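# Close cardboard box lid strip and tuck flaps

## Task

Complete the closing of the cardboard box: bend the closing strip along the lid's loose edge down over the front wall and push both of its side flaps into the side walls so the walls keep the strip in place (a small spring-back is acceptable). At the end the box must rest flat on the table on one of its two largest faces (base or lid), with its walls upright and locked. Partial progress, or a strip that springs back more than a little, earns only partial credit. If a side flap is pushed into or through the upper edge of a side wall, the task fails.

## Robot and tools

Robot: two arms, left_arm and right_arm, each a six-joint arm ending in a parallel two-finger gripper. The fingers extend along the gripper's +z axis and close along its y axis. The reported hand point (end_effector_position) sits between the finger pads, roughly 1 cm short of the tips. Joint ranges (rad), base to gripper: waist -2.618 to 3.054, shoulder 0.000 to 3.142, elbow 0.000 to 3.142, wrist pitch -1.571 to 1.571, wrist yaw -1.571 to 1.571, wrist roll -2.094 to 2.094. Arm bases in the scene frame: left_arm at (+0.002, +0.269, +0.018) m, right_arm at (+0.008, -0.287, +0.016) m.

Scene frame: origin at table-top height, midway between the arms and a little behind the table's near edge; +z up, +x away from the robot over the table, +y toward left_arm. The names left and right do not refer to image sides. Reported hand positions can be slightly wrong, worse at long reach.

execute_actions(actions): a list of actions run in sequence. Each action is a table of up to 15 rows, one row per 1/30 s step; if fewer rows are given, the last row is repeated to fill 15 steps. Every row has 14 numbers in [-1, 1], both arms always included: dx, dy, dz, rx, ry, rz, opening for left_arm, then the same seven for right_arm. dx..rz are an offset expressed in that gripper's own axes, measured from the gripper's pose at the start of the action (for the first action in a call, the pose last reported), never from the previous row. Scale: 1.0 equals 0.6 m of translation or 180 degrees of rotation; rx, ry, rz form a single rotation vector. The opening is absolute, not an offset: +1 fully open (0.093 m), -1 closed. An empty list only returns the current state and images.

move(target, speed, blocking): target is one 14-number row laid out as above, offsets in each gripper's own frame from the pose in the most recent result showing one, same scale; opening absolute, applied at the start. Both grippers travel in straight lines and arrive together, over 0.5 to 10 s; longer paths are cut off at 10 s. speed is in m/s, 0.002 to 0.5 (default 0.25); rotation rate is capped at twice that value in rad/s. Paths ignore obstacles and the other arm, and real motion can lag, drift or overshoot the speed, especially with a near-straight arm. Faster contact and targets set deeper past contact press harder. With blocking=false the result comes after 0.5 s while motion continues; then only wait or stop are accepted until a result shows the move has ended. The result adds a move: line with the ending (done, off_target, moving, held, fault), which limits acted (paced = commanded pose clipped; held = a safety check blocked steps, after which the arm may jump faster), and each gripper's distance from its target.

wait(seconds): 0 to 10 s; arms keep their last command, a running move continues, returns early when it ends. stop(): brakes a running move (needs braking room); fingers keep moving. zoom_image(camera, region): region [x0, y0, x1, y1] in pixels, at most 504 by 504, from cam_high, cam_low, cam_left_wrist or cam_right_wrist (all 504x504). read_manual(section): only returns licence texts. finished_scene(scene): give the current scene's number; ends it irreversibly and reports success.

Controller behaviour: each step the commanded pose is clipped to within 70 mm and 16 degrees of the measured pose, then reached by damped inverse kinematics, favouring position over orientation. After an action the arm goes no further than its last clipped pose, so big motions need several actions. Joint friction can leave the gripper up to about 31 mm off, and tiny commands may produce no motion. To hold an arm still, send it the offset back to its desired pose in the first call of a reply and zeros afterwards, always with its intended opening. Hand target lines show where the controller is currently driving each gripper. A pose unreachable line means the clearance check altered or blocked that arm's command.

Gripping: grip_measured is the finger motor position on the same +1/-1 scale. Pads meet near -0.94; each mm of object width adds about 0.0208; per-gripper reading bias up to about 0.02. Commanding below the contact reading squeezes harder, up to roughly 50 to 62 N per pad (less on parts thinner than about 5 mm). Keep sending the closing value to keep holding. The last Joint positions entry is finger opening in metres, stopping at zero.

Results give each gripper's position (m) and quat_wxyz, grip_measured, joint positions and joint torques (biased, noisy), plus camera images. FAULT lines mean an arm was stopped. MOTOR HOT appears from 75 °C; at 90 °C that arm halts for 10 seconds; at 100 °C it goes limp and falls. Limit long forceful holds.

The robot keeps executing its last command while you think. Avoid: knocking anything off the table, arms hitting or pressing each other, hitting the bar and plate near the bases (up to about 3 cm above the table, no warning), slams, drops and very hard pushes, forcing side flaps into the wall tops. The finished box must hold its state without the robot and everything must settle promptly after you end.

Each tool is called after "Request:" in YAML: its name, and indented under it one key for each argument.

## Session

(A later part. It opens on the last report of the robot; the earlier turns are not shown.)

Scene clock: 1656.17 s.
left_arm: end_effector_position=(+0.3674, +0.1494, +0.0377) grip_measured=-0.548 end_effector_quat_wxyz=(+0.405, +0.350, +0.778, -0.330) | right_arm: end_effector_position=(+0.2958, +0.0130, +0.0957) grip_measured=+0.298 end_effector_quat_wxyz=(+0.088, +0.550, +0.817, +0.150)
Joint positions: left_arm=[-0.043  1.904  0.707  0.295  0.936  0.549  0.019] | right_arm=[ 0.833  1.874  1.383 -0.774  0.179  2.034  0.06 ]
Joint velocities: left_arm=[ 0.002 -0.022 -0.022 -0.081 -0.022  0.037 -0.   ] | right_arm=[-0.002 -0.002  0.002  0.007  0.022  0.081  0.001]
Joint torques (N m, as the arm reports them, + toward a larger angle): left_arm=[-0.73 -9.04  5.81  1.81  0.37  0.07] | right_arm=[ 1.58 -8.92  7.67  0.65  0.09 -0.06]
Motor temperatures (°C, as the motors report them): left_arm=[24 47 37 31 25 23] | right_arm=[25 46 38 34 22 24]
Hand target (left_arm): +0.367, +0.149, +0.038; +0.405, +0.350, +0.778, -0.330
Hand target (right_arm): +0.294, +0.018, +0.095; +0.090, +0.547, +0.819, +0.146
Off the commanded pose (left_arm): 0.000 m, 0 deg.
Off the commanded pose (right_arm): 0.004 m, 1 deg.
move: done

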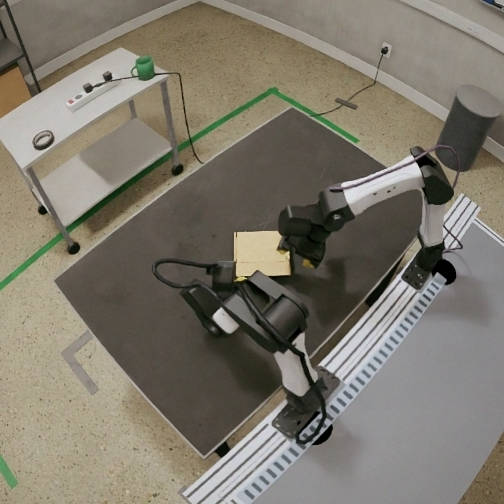

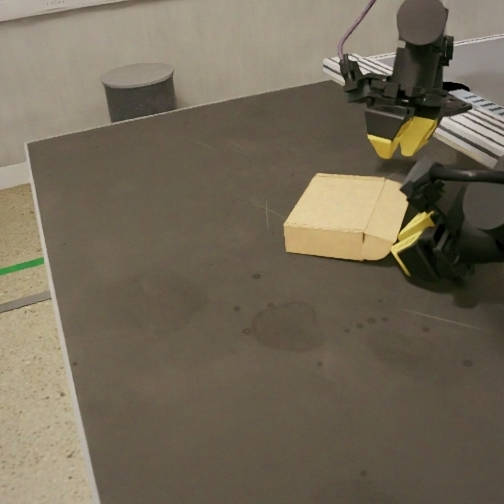

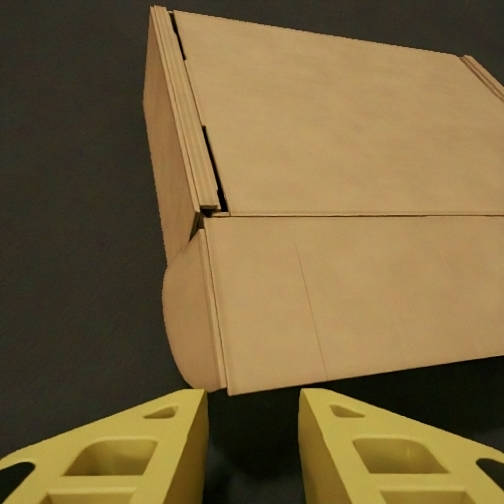

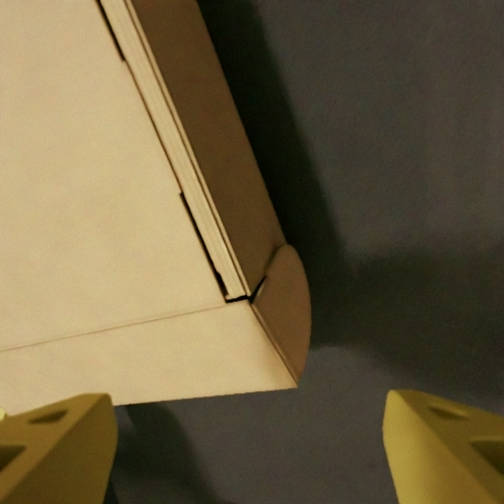

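Request:
move:
  target: [0,0,0,0,0,0,-0.55, 0,0.025,0.065,0,0,0,0.3]
  speed: 0.05

Scene clock: 1664.07 s.
left_arm: end_effector_position=(+0.3674, +0.1494, +0.0377) grip_measured=-0.548 end_effector_quat_wxyz=(+0.405, +0.350, +0.778, -0.330) | right_arm: end_effector_position=(+0.3108, +0.0156, +0.0596) grip_measured=+0.298 end_effector_quat_wxyz=(+0.090, +0.550, +0.819, +0.135)
Joint positions: left_arm=[-0.043  1.904  0.707  0.295  0.936  0.549  0.019] | right_arm=[ 0.807  1.977  1.384 -0.697  0.179  2.009  0.06 ]
Joint velocities: left_arm=[ 0.007  0.012 -0.002 -0.051  0.051 -0.095 -0.   ] | right_arm=[ 0.007 -0.012  0.007  0.051  0.007 -0.037 -0.   ]
Joint torques (N m, as the arm reports them, + toward a larger angle): left_arm=[-0.68 -8.95  5.62  1.77  0.37  0.05] | right_arm=[-0.28 -9.72  8.23  0.87 -0.04 -0.14]
Motor temperatures (°C, as the motors report them): left_arm=[24 47 37 31 25 23] | right_arm=[25 46 39 33 22 24]
Hand target (left_arm): +0.367, +0.149, +0.038; +0.405, +0.350, +0.778, -0.330
Hand target (right_arm): +0.320, +0.024, +0.064; +0.088, +0.550, +0.817, +0.150
Off the commanded pose (left_arm): 0.000 m, 0 deg.
Off the commanded pose (right_arm): 0.014 m, 2 deg.
move: off_target (right_arm)

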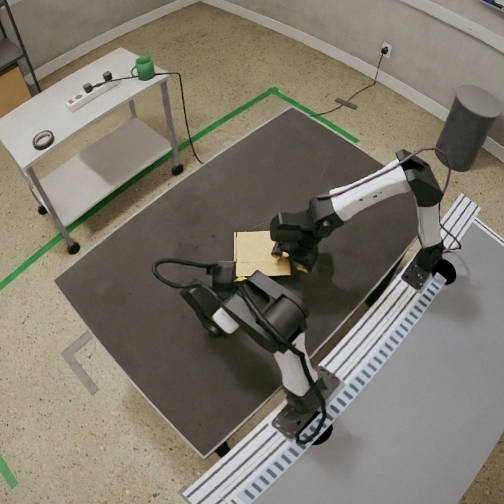

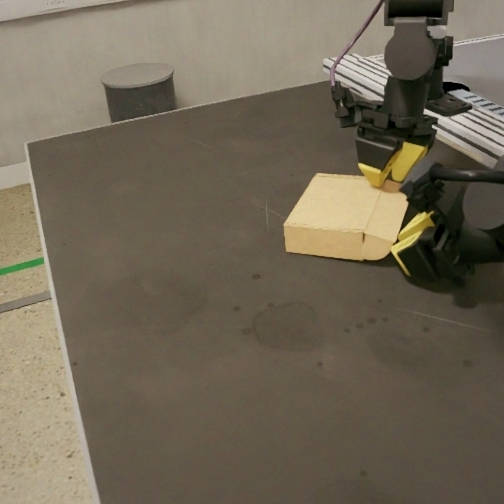

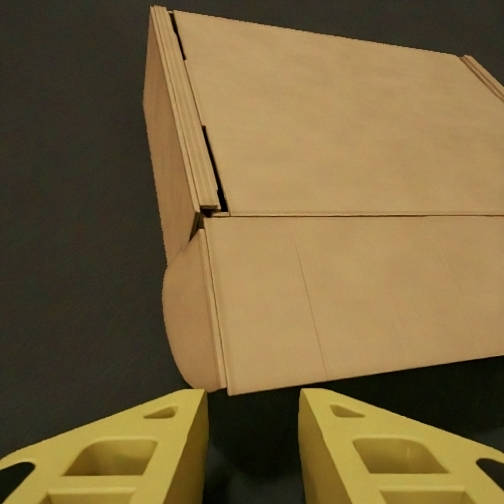

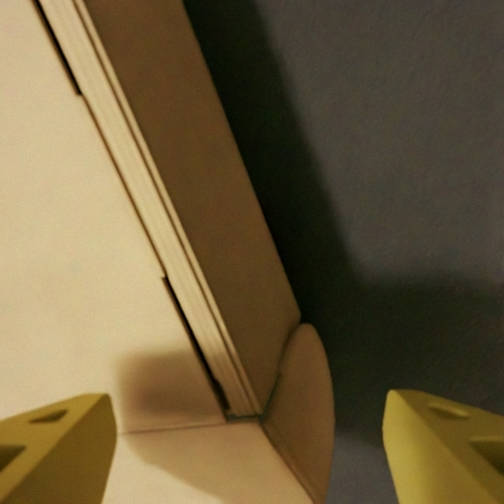

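Need more +y'.

Request:
move:
  target: [0,0,0,0,0,0,-0.55, 0.003,0.04,0.0,0,0,0,0.3]
  speed: 0.04

Scene clock: 1668.17 s.
left_arm: end_effector_position=(+0.3674, +0.1494, +0.0377) grip_measured=-0.548 end_effector_quat_wxyz=(+0.405, +0.350, +0.778, -0.330) | right_arm: end_effector_position=(+0.3289, +0.0266, +0.0696) grip_measured=+0.298 end_effector_quat_wxyz=(+0.093, +0.551, +0.817, +0.143)
Joint positions: left_arm=[-0.043  1.904  0.707  0.295  0.936  0.549  0.019] | right_arm=[ 0.793  2.025  1.49  -0.735  0.179  1.996  0.06 ]
Joint velocities: left_arm=[-0.032 -0.007 -0.002 -0.051  0.022 -0.037 -0.001] | right_arm=[ 0.002 -0.002 -0.002  0.022 -0.007  0.022  0.   ]
Joint torques (N m, as the arm reports them, + toward a larger angle): left_arm=[-0.6  -9.11  5.65  1.8   0.37  0.06] | right_arm=[ -0.22 -10.09   7.76   0.63  -0.04  -0.12]
Motor temperatures (°C, as the motors report them): left_arm=[24 47 37 31 25 23] | right_arm=[25 46 40 33 22 24]
Hand target (left_arm): +0.367, +0.149, +0.038; +0.405, +0.350, +0.778, -0.330
Hand target (right_arm): +0.331, +0.026, +0.067; +0.090, +0.550, +0.819, +0.135
Off the commanded pose (left_arm): 0.000 m, 0 deg.
Off the commanded pose (right_arm): 0.003 m, 1 deg.
move: done

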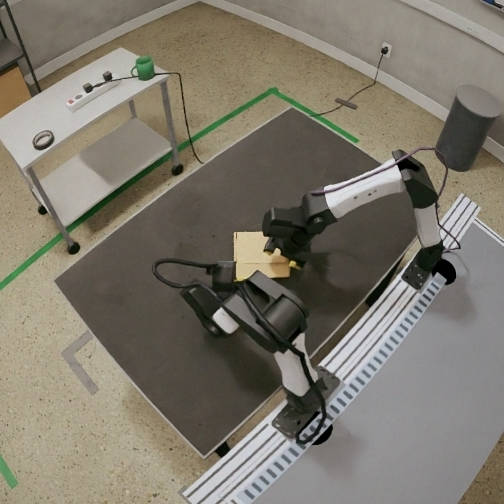

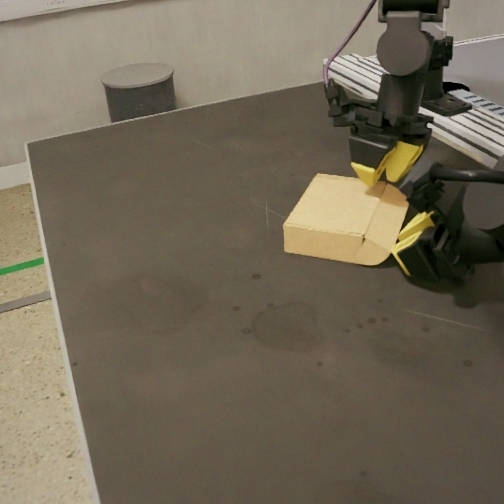

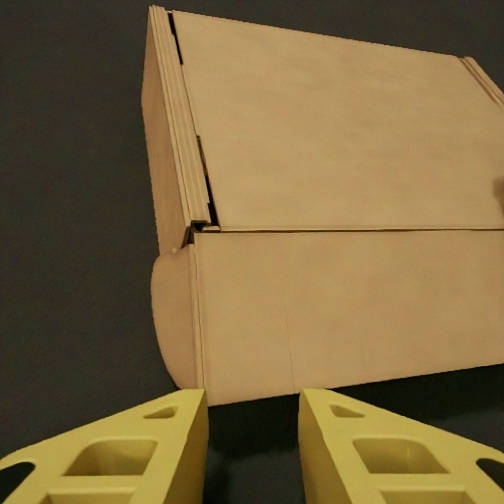

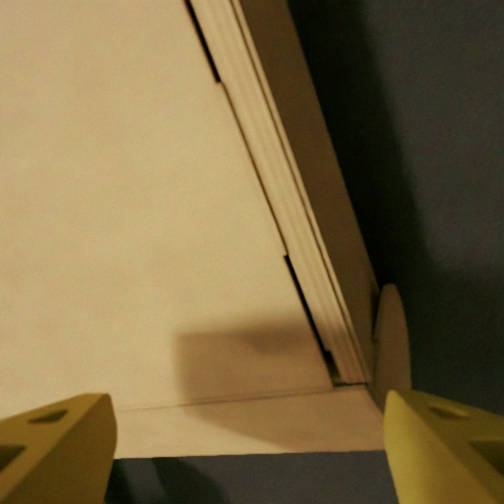

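Request:
execute_actions:
  actions:
    - [[0,0,0,0,0,0,-0.55, 0,0,0,0,0,0,0.75]]
    - [[0,0,0,0,0,0,-0.55, 0,-0.008,0.025,0,0,0,0.75]]
    - [[0,0,0,0,0,0,-0.55, 0,-0.008,0.025,0,0,0,0.75]]

Scene clock: 1683.60 s.
left_arm: end_effector_position=(+0.3674, +0.1494, +0.0377) grip_measured=-0.548 end_effector_quat_wxyz=(+0.405, +0.350, +0.778, -0.330) | right_arm: end_effector_position=(+0.3358, +0.0345, +0.0685) grip_measured=+0.748 end_effector_quat_wxyz=(+0.096, +0.550, +0.812, +0.169)
Joint positions: left_arm=[-0.043  1.904  0.707  0.295  0.936  0.549  0.019] | right_arm=[ 0.793  2.025  1.467 -0.659  0.179  1.995  0.081]
Joint velocities: left_arm=[-0.007 -0.002  0.022 -0.007 -0.022  0.022  0.002] | right_arm=[ 0.002 -0.002 -0.002  0.007  0.022 -0.095  0.   ]
Joint torques (N m, as the arm reports them, + toward a larger angle): left_arm=[-0.74 -8.98  5.66  1.8   0.4   0.02] | right_arm=[  0.13 -10.14   4.85   0.96   0.03  -0.07]
Motor temperatures (°C, as the motors report them): left_arm=[24 47 37 31 25 23] | right_arm=[25 47 41 32 22 24]
Hand target (left_arm): +0.367, +0.149, +0.038; +0.405, +0.350, +0.778, -0.330
Hand target (right_arm): +0.332, +0.030, +0.053; +0.094, +0.550, +0.815, +0.154
Off the commanded pose (left_arm): 0.000 m, 0 deg.
Off the commanded pose (right_arm): 0.017 m, 2 deg.

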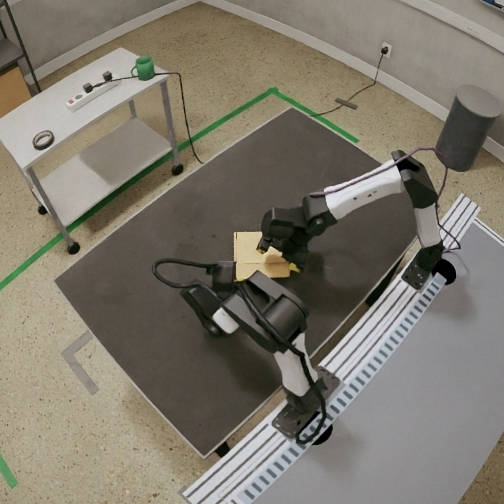

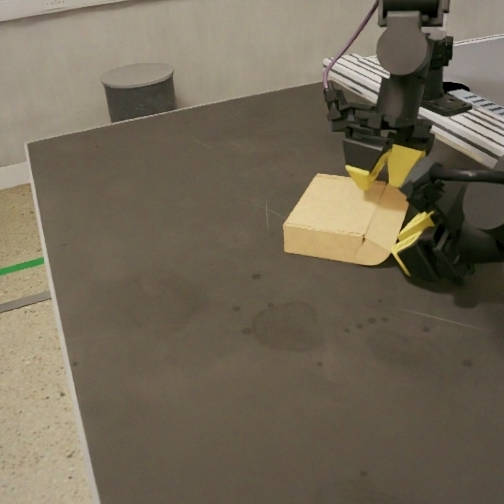

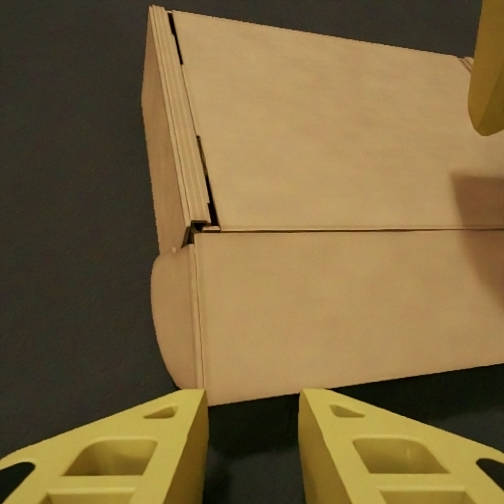

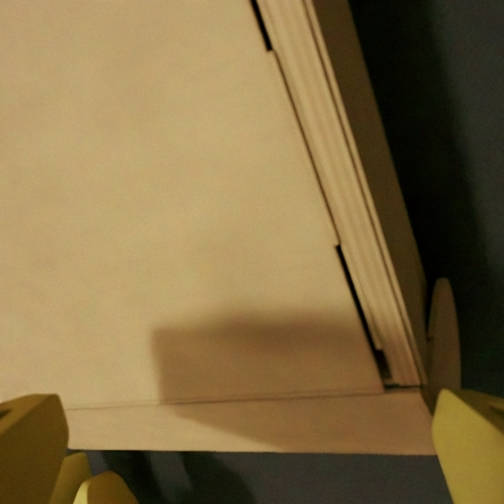

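Request:
move:
  target: [0,0,0,0,0,0,-0.55, -0.008,-0.042,0.02,0.012,0,0,0.75]
  speed: 0.04

Scene clock: 1691.23 s.
left_arm: end_effector_position=(+0.3674, +0.1494, +0.0377) grip_measured=-0.548 end_effector_quat_wxyz=(+0.405, +0.350, +0.778, -0.330) | right_arm: end_effector_position=(+0.3245, +0.0228, +0.0481) grip_measured=+0.748 end_effector_quat_wxyz=(+0.093, +0.551, +0.816, +0.148)
Joint positions: left_arm=[-0.043  1.904  0.707  0.295  0.936  0.549  0.019] | right_arm=[ 0.793  2.023  1.394 -0.63   0.179  1.996  0.081]
Joint velocities: left_arm=[-0.007 -0.007 -0.022 -0.007  0.007  0.022 -0.   ] | right_arm=[-0.017 -0.007 -0.007  0.081  0.022  0.037  0.001]
Joint torques (N m, as the arm reports them, + toward a larger angle): left_arm=[-0.64 -8.98  5.74  1.8   0.38  0.05] | right_arm=[  0.46 -12.42   4.92   0.91  -0.06  -0.06]
Motor temperatures (°C, as the motors report them): left_arm=[24 47 37 31 25 23] | right_arm=[25 47 40 32 22 24]
Hand target (left_arm): +0.367, +0.149, +0.038; +0.405, +0.350, +0.778, -0.330
Hand target (right_arm): +0.320, +0.023, +0.048; +0.086, +0.552, +0.815, +0.153
Off the commanded pose (left_arm): 0.000 m, 0 deg.
Off the commanded pose (right_arm): 0.005 m, 1 deg.
move: done

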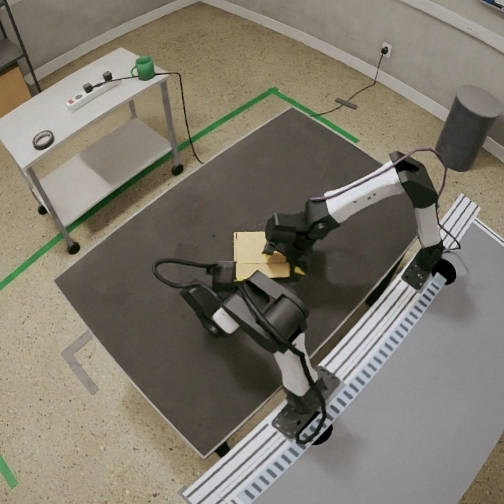

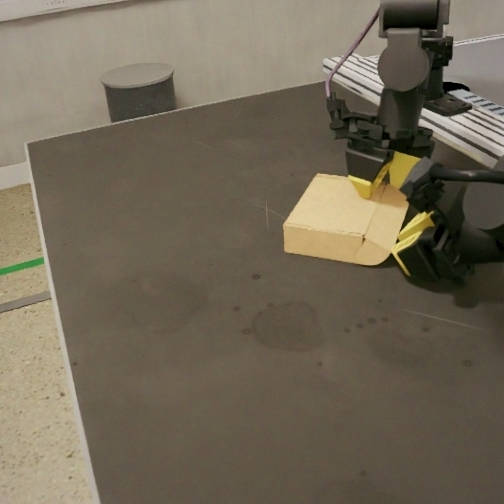

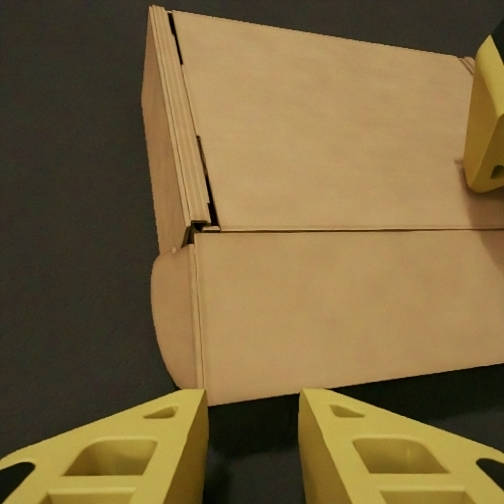

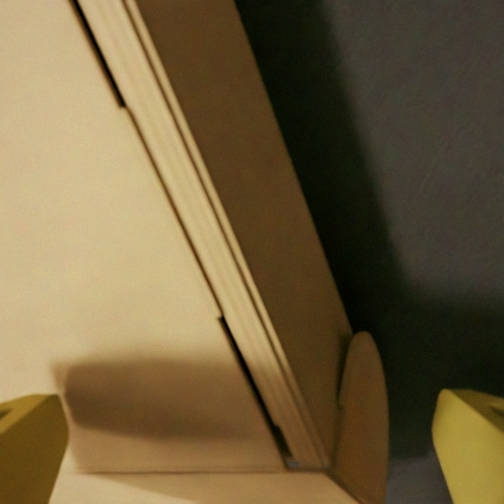

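Request:
move:
  target: [0.0,0.0,-0.04,0,0,0,-0.2, 0,-0.008,0.025,0,0,0,0.55]
  speed: 0.04

Scene clock: 1699.50 s.
left_arm: end_effector_position=(+0.3595, +0.1674, +0.0437) grip_measured=-0.202 end_effector_quat_wxyz=(+0.403, +0.350, +0.779, -0.329) | right_arm: end_effector_position=(+0.3305, +0.0295, +0.0513) grip_measured=+0.552 end_effector_quat_wxyz=(+0.096, +0.551, +0.812, +0.168)
Joint positions: left_arm=[0.019 1.86  0.707 0.177 0.969 0.637 0.036] | right_arm=[ 0.793  2.023  1.394 -0.59   0.179  1.996  0.072]
Joint velocities: left_arm=[-0.007 -0.012  0.002 -0.007 -0.022  0.022  0.   ] | right_arm=[-0.022 -0.002 -0.017 -0.007  0.051  0.051 -0.001]
Joint torques (N m, as the arm reports them, + toward a larger angle): left_arm=[ -0.08 -10.21   5.81   1.46   0.51   0.14] | right_arm=[ 0.13 -9.77  4.33  1.03  0.   -0.08]
Motor temperatures (°C, as the motors report them): left_arm=[24 47 37 31 25 23] | right_arm=[25 49 39 32 22 24]
Hand target (left_arm): +0.358, +0.169, +0.048; +0.405, +0.350, +0.778, -0.330
Hand target (right_arm): +0.324, +0.023, +0.033; +0.093, +0.551, +0.816, +0.148
Off the commanded pose (left_arm): 0.005 m, 0 deg.
Off the commanded pose (right_arm): 0.021 m, 2 deg.
move: off_target (right_arm)

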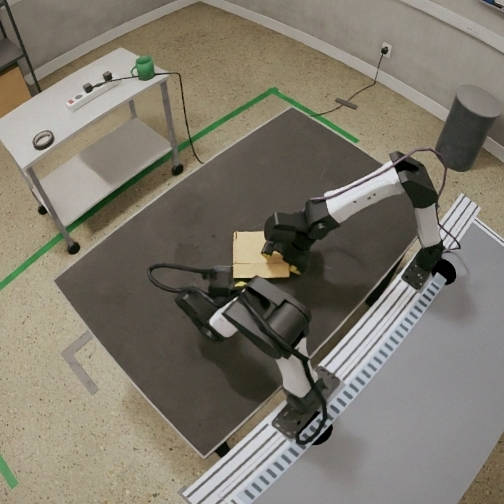

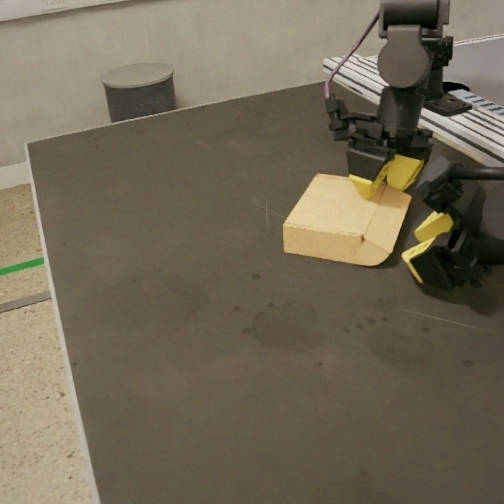

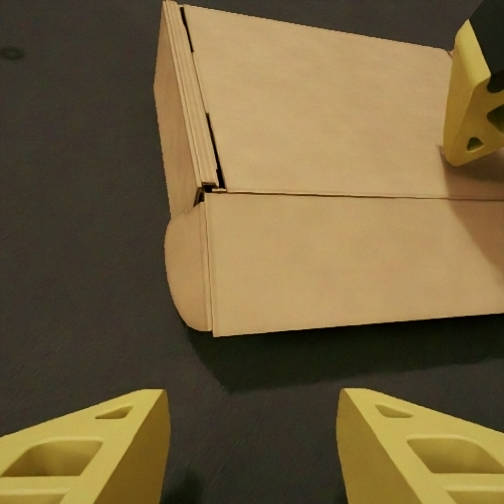

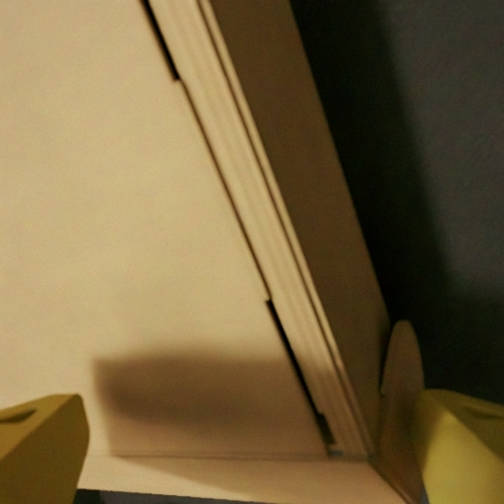

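Request:
execute_actions:
  actions:
    - [[0,0,0,0,0,0,-0.2, -0.003,-0.014,0.015,0.011,-0.004,-0.002,0.6],[0,0,0,0,0,0,-0.2, -0.003,-0.014,0.015,0.011,-0.004,-0.002,0.6],[0,0,0,0,0,0,-0.2, -0.003,-0.014,0.015,0.011,-0.004,-0.002,0.6],[0,0,0,0,0,0,-0.2, -0.006,-0.028,0.03,0.022,-0.008,-0.003,0.6],[0,0,0,0,0,0,-0.2, -0.006,-0.028,0.03,0.022,-0.008,-0.003,0.6],[0,0,0,0,0,0,-0.2, -0.006,-0.028,0.03,0.022,-0.008,-0.003,0.6],[0,0,0,0,0,0,-0.2, -0.006,-0.028,0.03,0.022,-0.008,-0.003,0.6],[0,0,0,0,0,0,-0.2, -0.01,-0.043,0.045,0.033,-0.012,-0.005,0.6]]

Request:
wait:
  seconds: 1

Scene clock: 1716.30 s.
left_arm: end_effector_position=(+0.3591, +0.1673, +0.0435) grip_measured=-0.202 end_effector_quat_wxyz=(+0.403, +0.350, +0.779, -0.330) | right_arm: end_effector_position=(+0.3295, +0.0282, +0.0445) grip_measured=+0.599 end_effector_quat_wxyz=(+0.096, +0.551, +0.814, +0.159)
Joint positions: left_arm=[0.019 1.86  0.707 0.174 0.97  0.639 0.036] | right_arm=[ 0.793  2.038  1.394 -0.592  0.181  1.996  0.074]
Joint velocities: left_arm=[-0.012 -0.027 -0.002  0.022  0.022 -0.081  0.   ] | right_arm=[ 0.017 -0.002 -0.012 -0.007  0.007 -0.007 -0.   ]
Joint torques (N m, as the arm reports them, + toward a larger angle): left_arm=[-0.72 -8.7   5.74  1.72  0.4   0.05] | right_arm=[ 0.13 -7.37  6.18  0.51 -0.09 -0.08]
Motor temperatures (°C, as the motors report them): left_arm=[24 48 37 30 25 23] | right_arm=[25 49 38 32 22 24]
Hand target (left_arm): +0.360, +0.167, +0.044; +0.403, +0.350, +0.779, -0.329
Hand target (right_arm): +0.319, +0.018, +0.018; +0.085, +0.551, +0.822, +0.114
Off the commanded pose (left_arm): 0.000 m, 0 deg.
Off the commanded pose (right_arm): 0.031 m, 5 deg.

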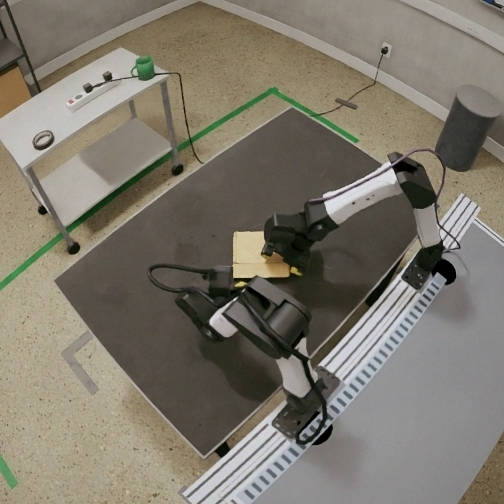

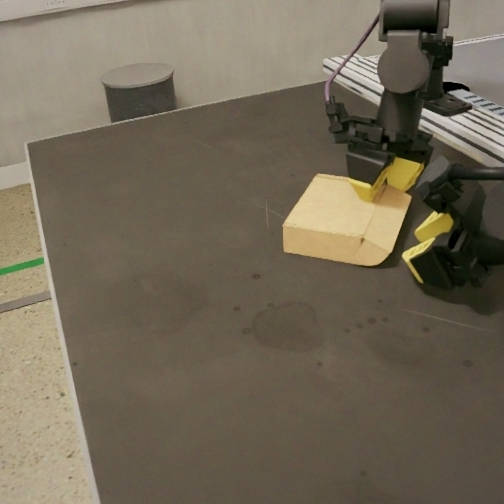

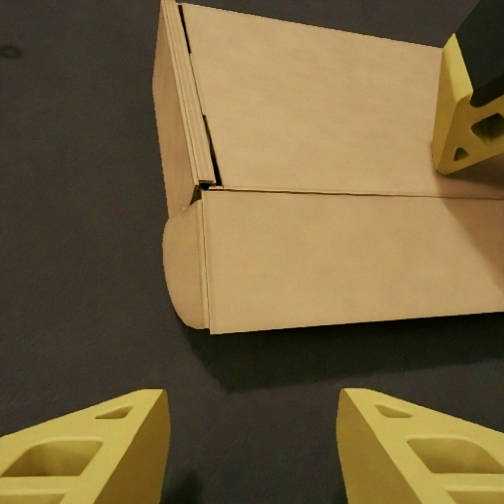

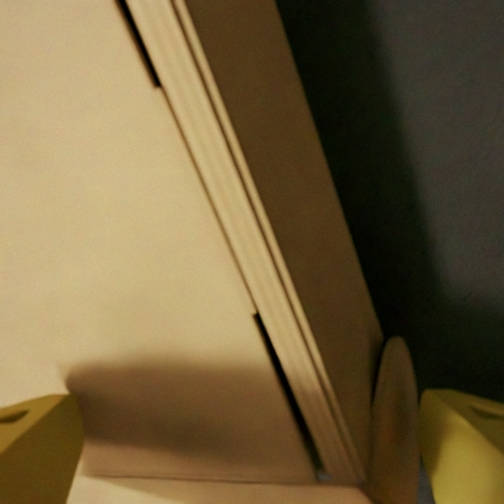

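Scene clock: 1717.30 s.
left_arm: end_effector_position=(+0.3591, +0.1673, +0.0435) grip_measured=-0.202 end_effector_quat_wxyz=(+0.403, +0.350, +0.779, -0.330) | right_arm: end_effector_position=(+0.3295, +0.0282, +0.0445) grip_measured=+0.599 end_effector_quat_wxyz=(+0.096, +0.551, +0.814, +0.159)
Joint positions: left_arm=[0.019 1.86  0.707 0.174 0.97  0.639 0.036] | right_arm=[ 0.793  2.038  1.394 -0.592  0.181  1.996  0.074]
Joint velocities: left_arm=[ 0.012 -0.002 -0.027 -0.007 -0.022  0.037 -0.001] | right_arm=[-0.017 -0.012 -0.002  0.022 -0.022 -0.037 -0.   ]
Joint torques (N m, as the arm reports them, + toward a larger angle): left_arm=[-0.71 -8.84  5.75  1.71  0.4   0.07] | right_arm=[-0.02 -7.37  6.04  0.51 -0.04 -0.11]
Motor temperatures (°C, as the motors report them): left_arm=[24 48 37 30 25 23] | right_arm=[25 49 38 32 22 24]
Hand target (left_arm): +0.360, +0.167, +0.044; +0.403, +0.350, +0.779, -0.329
Hand target (right_arm): +0.319, +0.018, +0.018; +0.085, +0.551, +0.822, +0.114
Off the commanded pose (left_arm): 0.000 m, 0 deg.
Off the commanded pose (right_arm): 0.031 m, 5 deg.
wait: 1.00 s; at rest by 0.17 s

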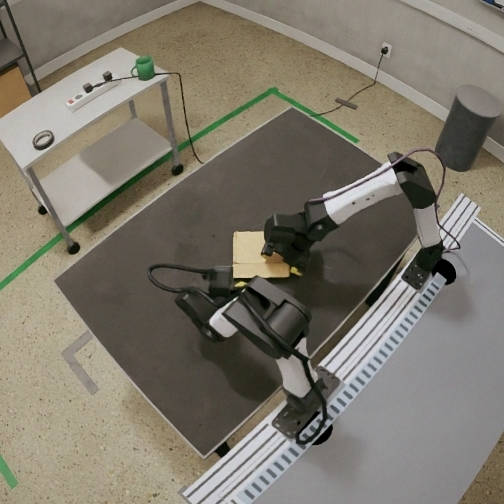

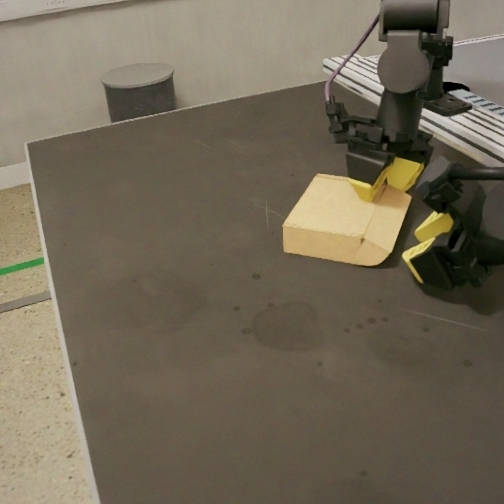

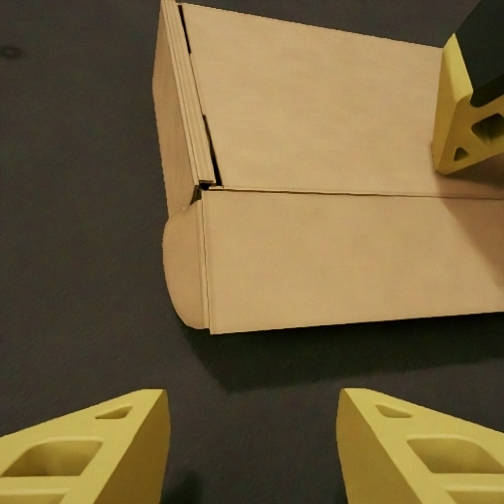

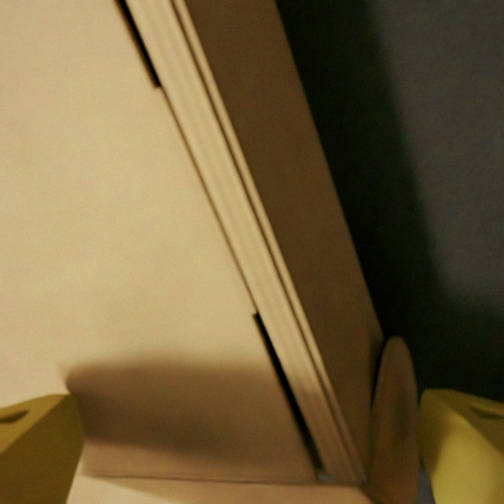

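Request:
execute_actions:
  actions:
    - [[0.02,0.025,0.01,0,0,0,-0.2, -0.003,-0.027,0.047,0.021,-0.008,-0.003,0.6]]
    - [[0.0,0.0,0.03,0,0,0,-0.2, -0.003,-0.027,0.047,0.021,-0.008,-0.003,0.6]]
    - [[0.0,0.0,0.0,0,0,0,-0.2, -0.003,-0.027,0.047,0.021,-0.008,-0.003,0.6]]

Scene clock: 1729.77 s.
left_arm: end_effector_position=(+0.3690, +0.1587, +0.0278) grip_measured=-0.202 end_effector_quat_wxyz=(+0.404, +0.351, +0.778, -0.330) | right_arm: end_effector_position=(+0.3460, +0.0423, +0.0426) grip_measured=+0.599 end_effector_quat_wxyz=(+0.109, +0.552, +0.804, +0.192)
Joint positions: left_arm=[-0.011  1.946  0.722  0.283  0.955  0.596  0.036] | right_arm=[ 0.793  2.072  1.406 -0.499  0.199  1.996  0.074]
Joint velocities: left_arm=[-0.007 -0.002  0.007 -0.051 -0.037 -0.022  0.   ] | right_arm=[ 0.002 -0.007  0.007  0.051  0.022 -0.022  0.   ]
Joint torques (N m, as the arm reports them, + toward a larger angle): left_arm=[-0.68 -9.26  5.41  1.72  0.41  0.06] | right_arm=[ 0.12 -7.3   6.22  0.67 -0.04 -0.13]
Motor temperatures (°C, as the motors report them): left_arm=[24 47 37 30 25 23] | right_arm=[25 47 38 31 22 24]
Hand target (left_arm): +0.369, +0.159, +0.028; +0.404, +0.351, +0.778, -0.330
Hand target (right_arm): +0.335, +0.033, +0.012; +0.098, +0.553, +0.814, +0.148
Off the commanded pose (left_arm): 0.000 m, 0 deg.
Off the commanded pose (right_arm): 0.034 m, 5 deg.

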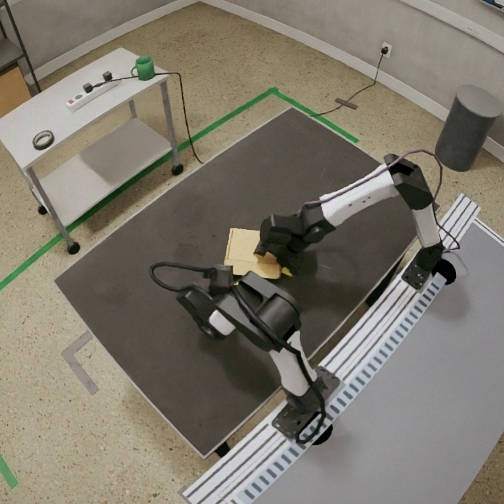

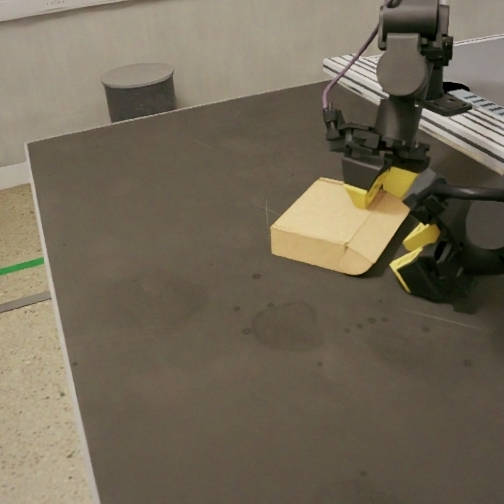

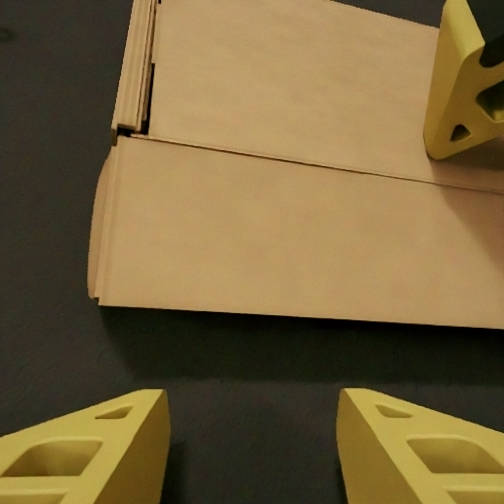

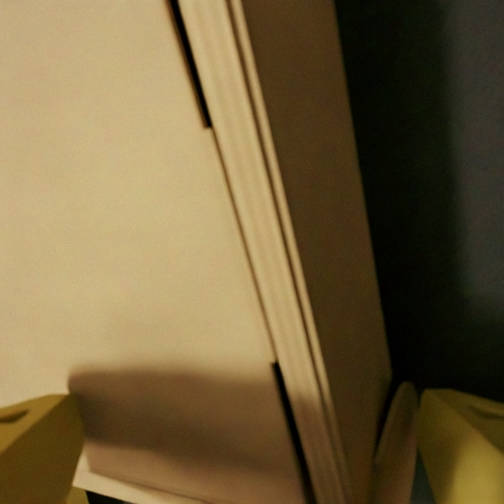

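Request:
move:
  target: [0,0,0,0,0,0,-0.2, 0.03,-0.0,-0.035,0.03,0,0,0.8]
  speed: 0.04

Scene clock: 1741.50 s.
left_arm: end_effector_position=(+0.3690, +0.1587, +0.0278) grip_measured=-0.202 end_effector_quat_wxyz=(+0.404, +0.351, +0.778, -0.330) | right_arm: end_effector_position=(+0.3375, +0.0459, +0.0648) grip_measured=+0.798 end_effector_quat_wxyz=(+0.094, +0.561, +0.808, +0.157)
Joint positions: left_arm=[-0.011  1.946  0.722  0.283  0.955  0.596  0.036] | right_arm=[ 0.809  2.085  1.55  -0.711  0.188  2.036  0.084]
Joint velocities: left_arm=[-0.017 -0.002 -0.012  0.022  0.051  0.007  0.001] | right_arm=[ 0.007 -0.002  0.012 -0.051 -0.022  0.007  0.   ]
Joint torques (N m, as the arm reports them, + toward a larger angle): left_arm=[-0.61 -9.24  5.5   1.7   0.41  0.06] | right_arm=[  1.66 -10.77   7.81   0.74  -0.13  -0.03]
Motor temperatures (°C, as the motors report them): left_arm=[24 48 37 30 25 23] | right_arm=[25 46 39 31 22 24]
Hand target (left_arm): +0.369, +0.159, +0.028; +0.404, +0.351, +0.778, -0.330
Hand target (right_arm): +0.331, +0.055, +0.062; +0.084, +0.556, +0.813, +0.154
Off the commanded pose (left_arm): 0.000 m, 0 deg.
Off the commanded pose (right_arm): 0.011 m, 2 deg.
move: off_target (right_arm)

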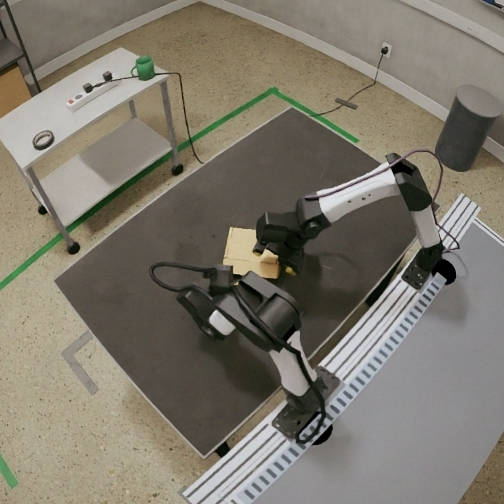

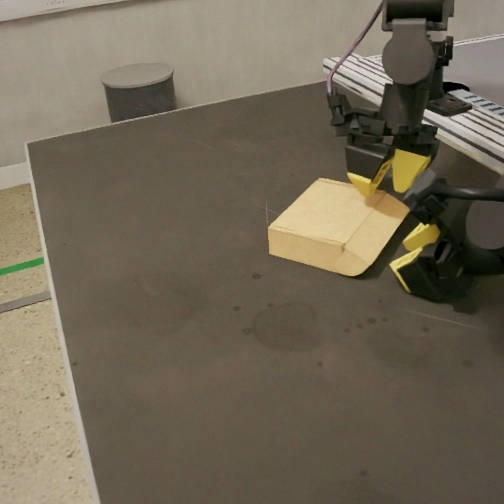

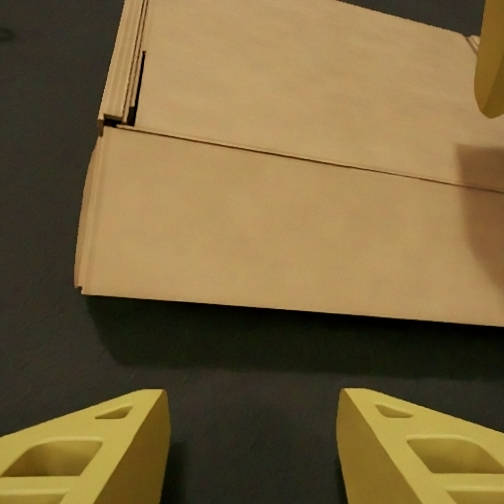

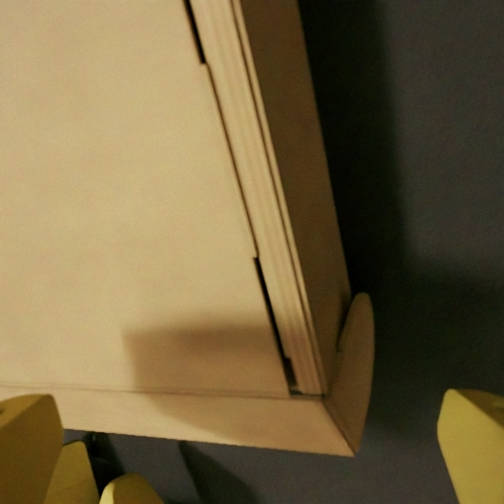

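Request:
move:
  target: [-0.016,0.0645,-0.010,0.057,0.015,0.031,-0.2, 0.0,0.035,0.012,0.0,0,0,0.8]
  speed: 0.04

Scene clock: 1762.97 s.
left_arm: end_effector_position=(+0.3998, +0.1792, +0.0359) grip_measured=-0.202 end_effector_quat_wxyz=(+0.373, +0.438, +0.733, -0.364) | right_arm: end_effector_position=(+0.3553, +0.0536, +0.0685) grip_measured=+0.798 end_effector_quat_wxyz=(+0.098, +0.561, +0.806, +0.163)
Joint positions: left_arm=[ 0.061  2.12   1.152 -0.384  1.068  1.102  0.036] | right_arm=[ 0.792  2.138  1.643 -0.736  0.188  2.019  0.084]
Joint velocities: left_arm=[-0.007  0.007  0.002  0.037  0.037  0.022 -0.   ] | right_arm=[-0.027  0.002 -0.007 -0.051 -0.037  0.022  0.001]
Joint torques (N m, as the arm reports them, + toward a larger angle): left_arm=[-0.05 -9.42  7.76  0.69  0.59  0.16] | right_arm=[ -0.2  -11.32   7.83   0.7   -0.03  -0.13]
Motor temperatures (°C, as the motors report them): left_arm=[24 47 37 30 25 23] | right_arm=[25 48 41 30 22 24]
Hand target (left_arm): +0.401, +0.181, +0.030; +0.367, +0.432, +0.735, -0.371
Hand target (right_arm): +0.358, +0.054, +0.065; +0.095, +0.561, +0.807, +0.157
Off the commanded pose (left_arm): 0.007 m, 1 deg.
Off the commanded pose (right_arm): 0.004 m, 1 deg.
move: done

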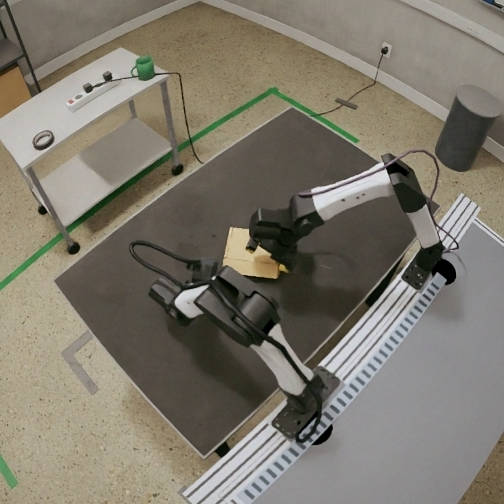

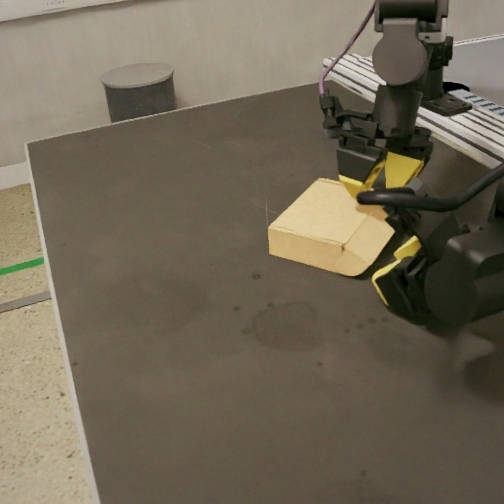

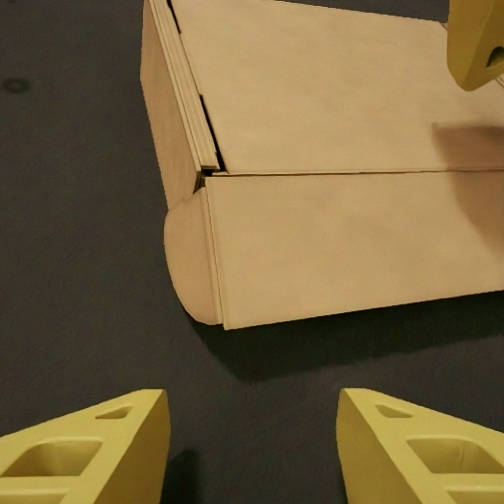

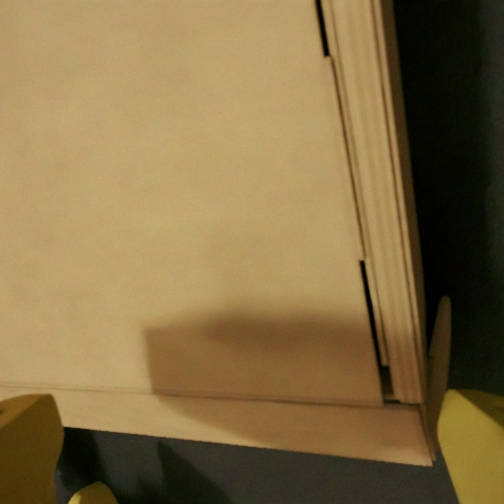

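Request:
move:
  target: [0.005,0.005,0.03,0,0,0,0.0, -0.004,-0.058,0.079,0.044,-0.016,-0.006,0.8]
  speed: 0.03

Scene clock: 1772.70 s.
left_arm: end_effector_position=(+0.4120, +0.1706, +0.0398) grip_measured=-0.002 end_effector_quat_wxyz=(+0.389, +0.442, +0.726, -0.355) | right_arm: end_effector_position=(+0.3517, +0.0508, +0.0454) grip_measured=+0.798 end_effector_quat_wxyz=(+0.094, +0.563, +0.810, +0.137)
Joint positions: left_arm=[ 0.035  2.12   1.153 -0.286  1.067  1.033  0.045] | right_arm=[ 0.792  2.187  1.643 -0.739  0.188  2.025  0.084]
Joint velocities: left_arm=[-0.012 -0.012 -0.002  0.051  0.022 -0.051 -0.   ] | right_arm=[-0.012 -0.002 -0.002  0.022  0.037  0.007  0.001]
Joint torques (N m, as the arm reports them, + toward a larger angle): left_arm=[-1.61 -9.56  5.22  1.28  0.42  0.  ] | right_arm=[ 0.56 -7.53  6.67  0.52 -0.04 -0.07]
Motor temperatures (°C, as the motors report them): left_arm=[24 48 38 29 25 23] | right_arm=[25 49 42 30 22 24]
Hand target (left_arm): +0.405, +0.166, +0.025; +0.373, +0.438, +0.733, -0.363
Hand target (right_arm): +0.340, +0.045, +0.013; +0.082, +0.562, +0.818, +0.092
Off the commanded pose (left_arm): 0.017 m, 2 deg.
Off the commanded pose (right_arm): 0.035 m, 6 deg.
move: off_target (left_arm, right_arm)

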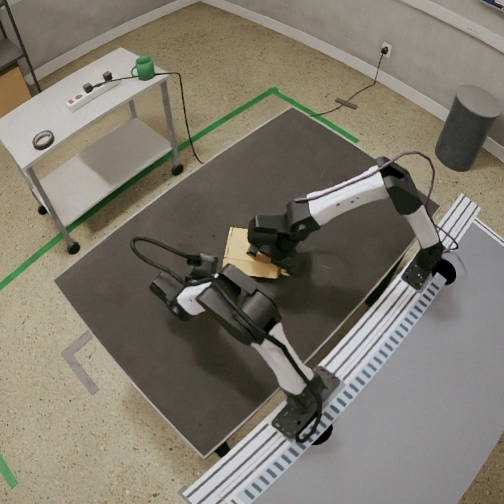

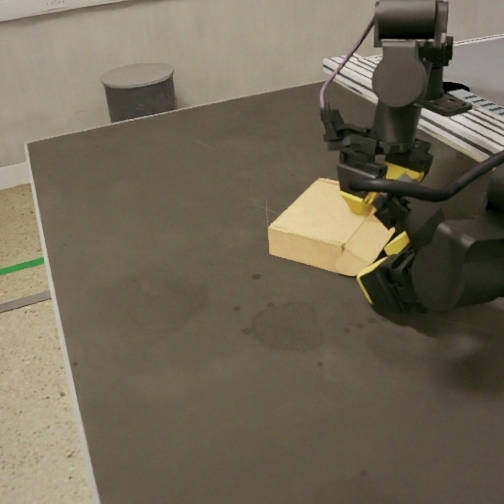

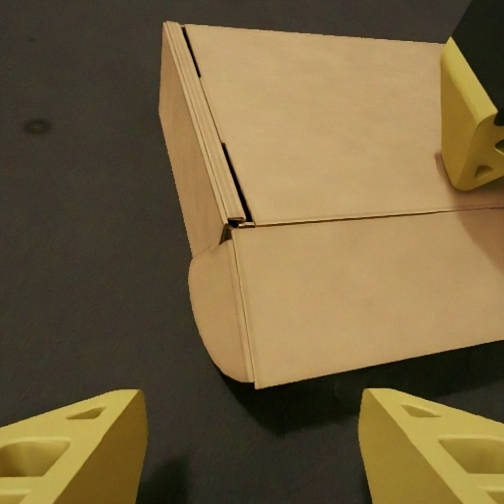

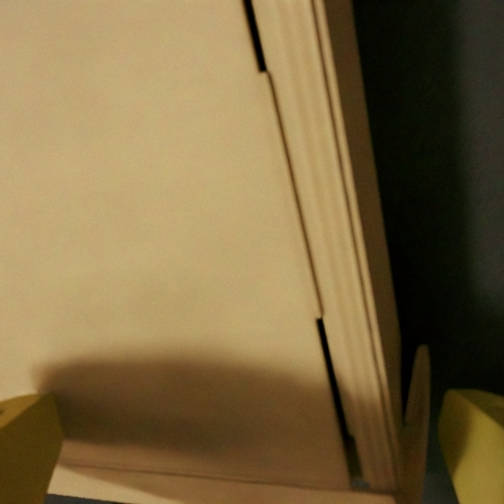

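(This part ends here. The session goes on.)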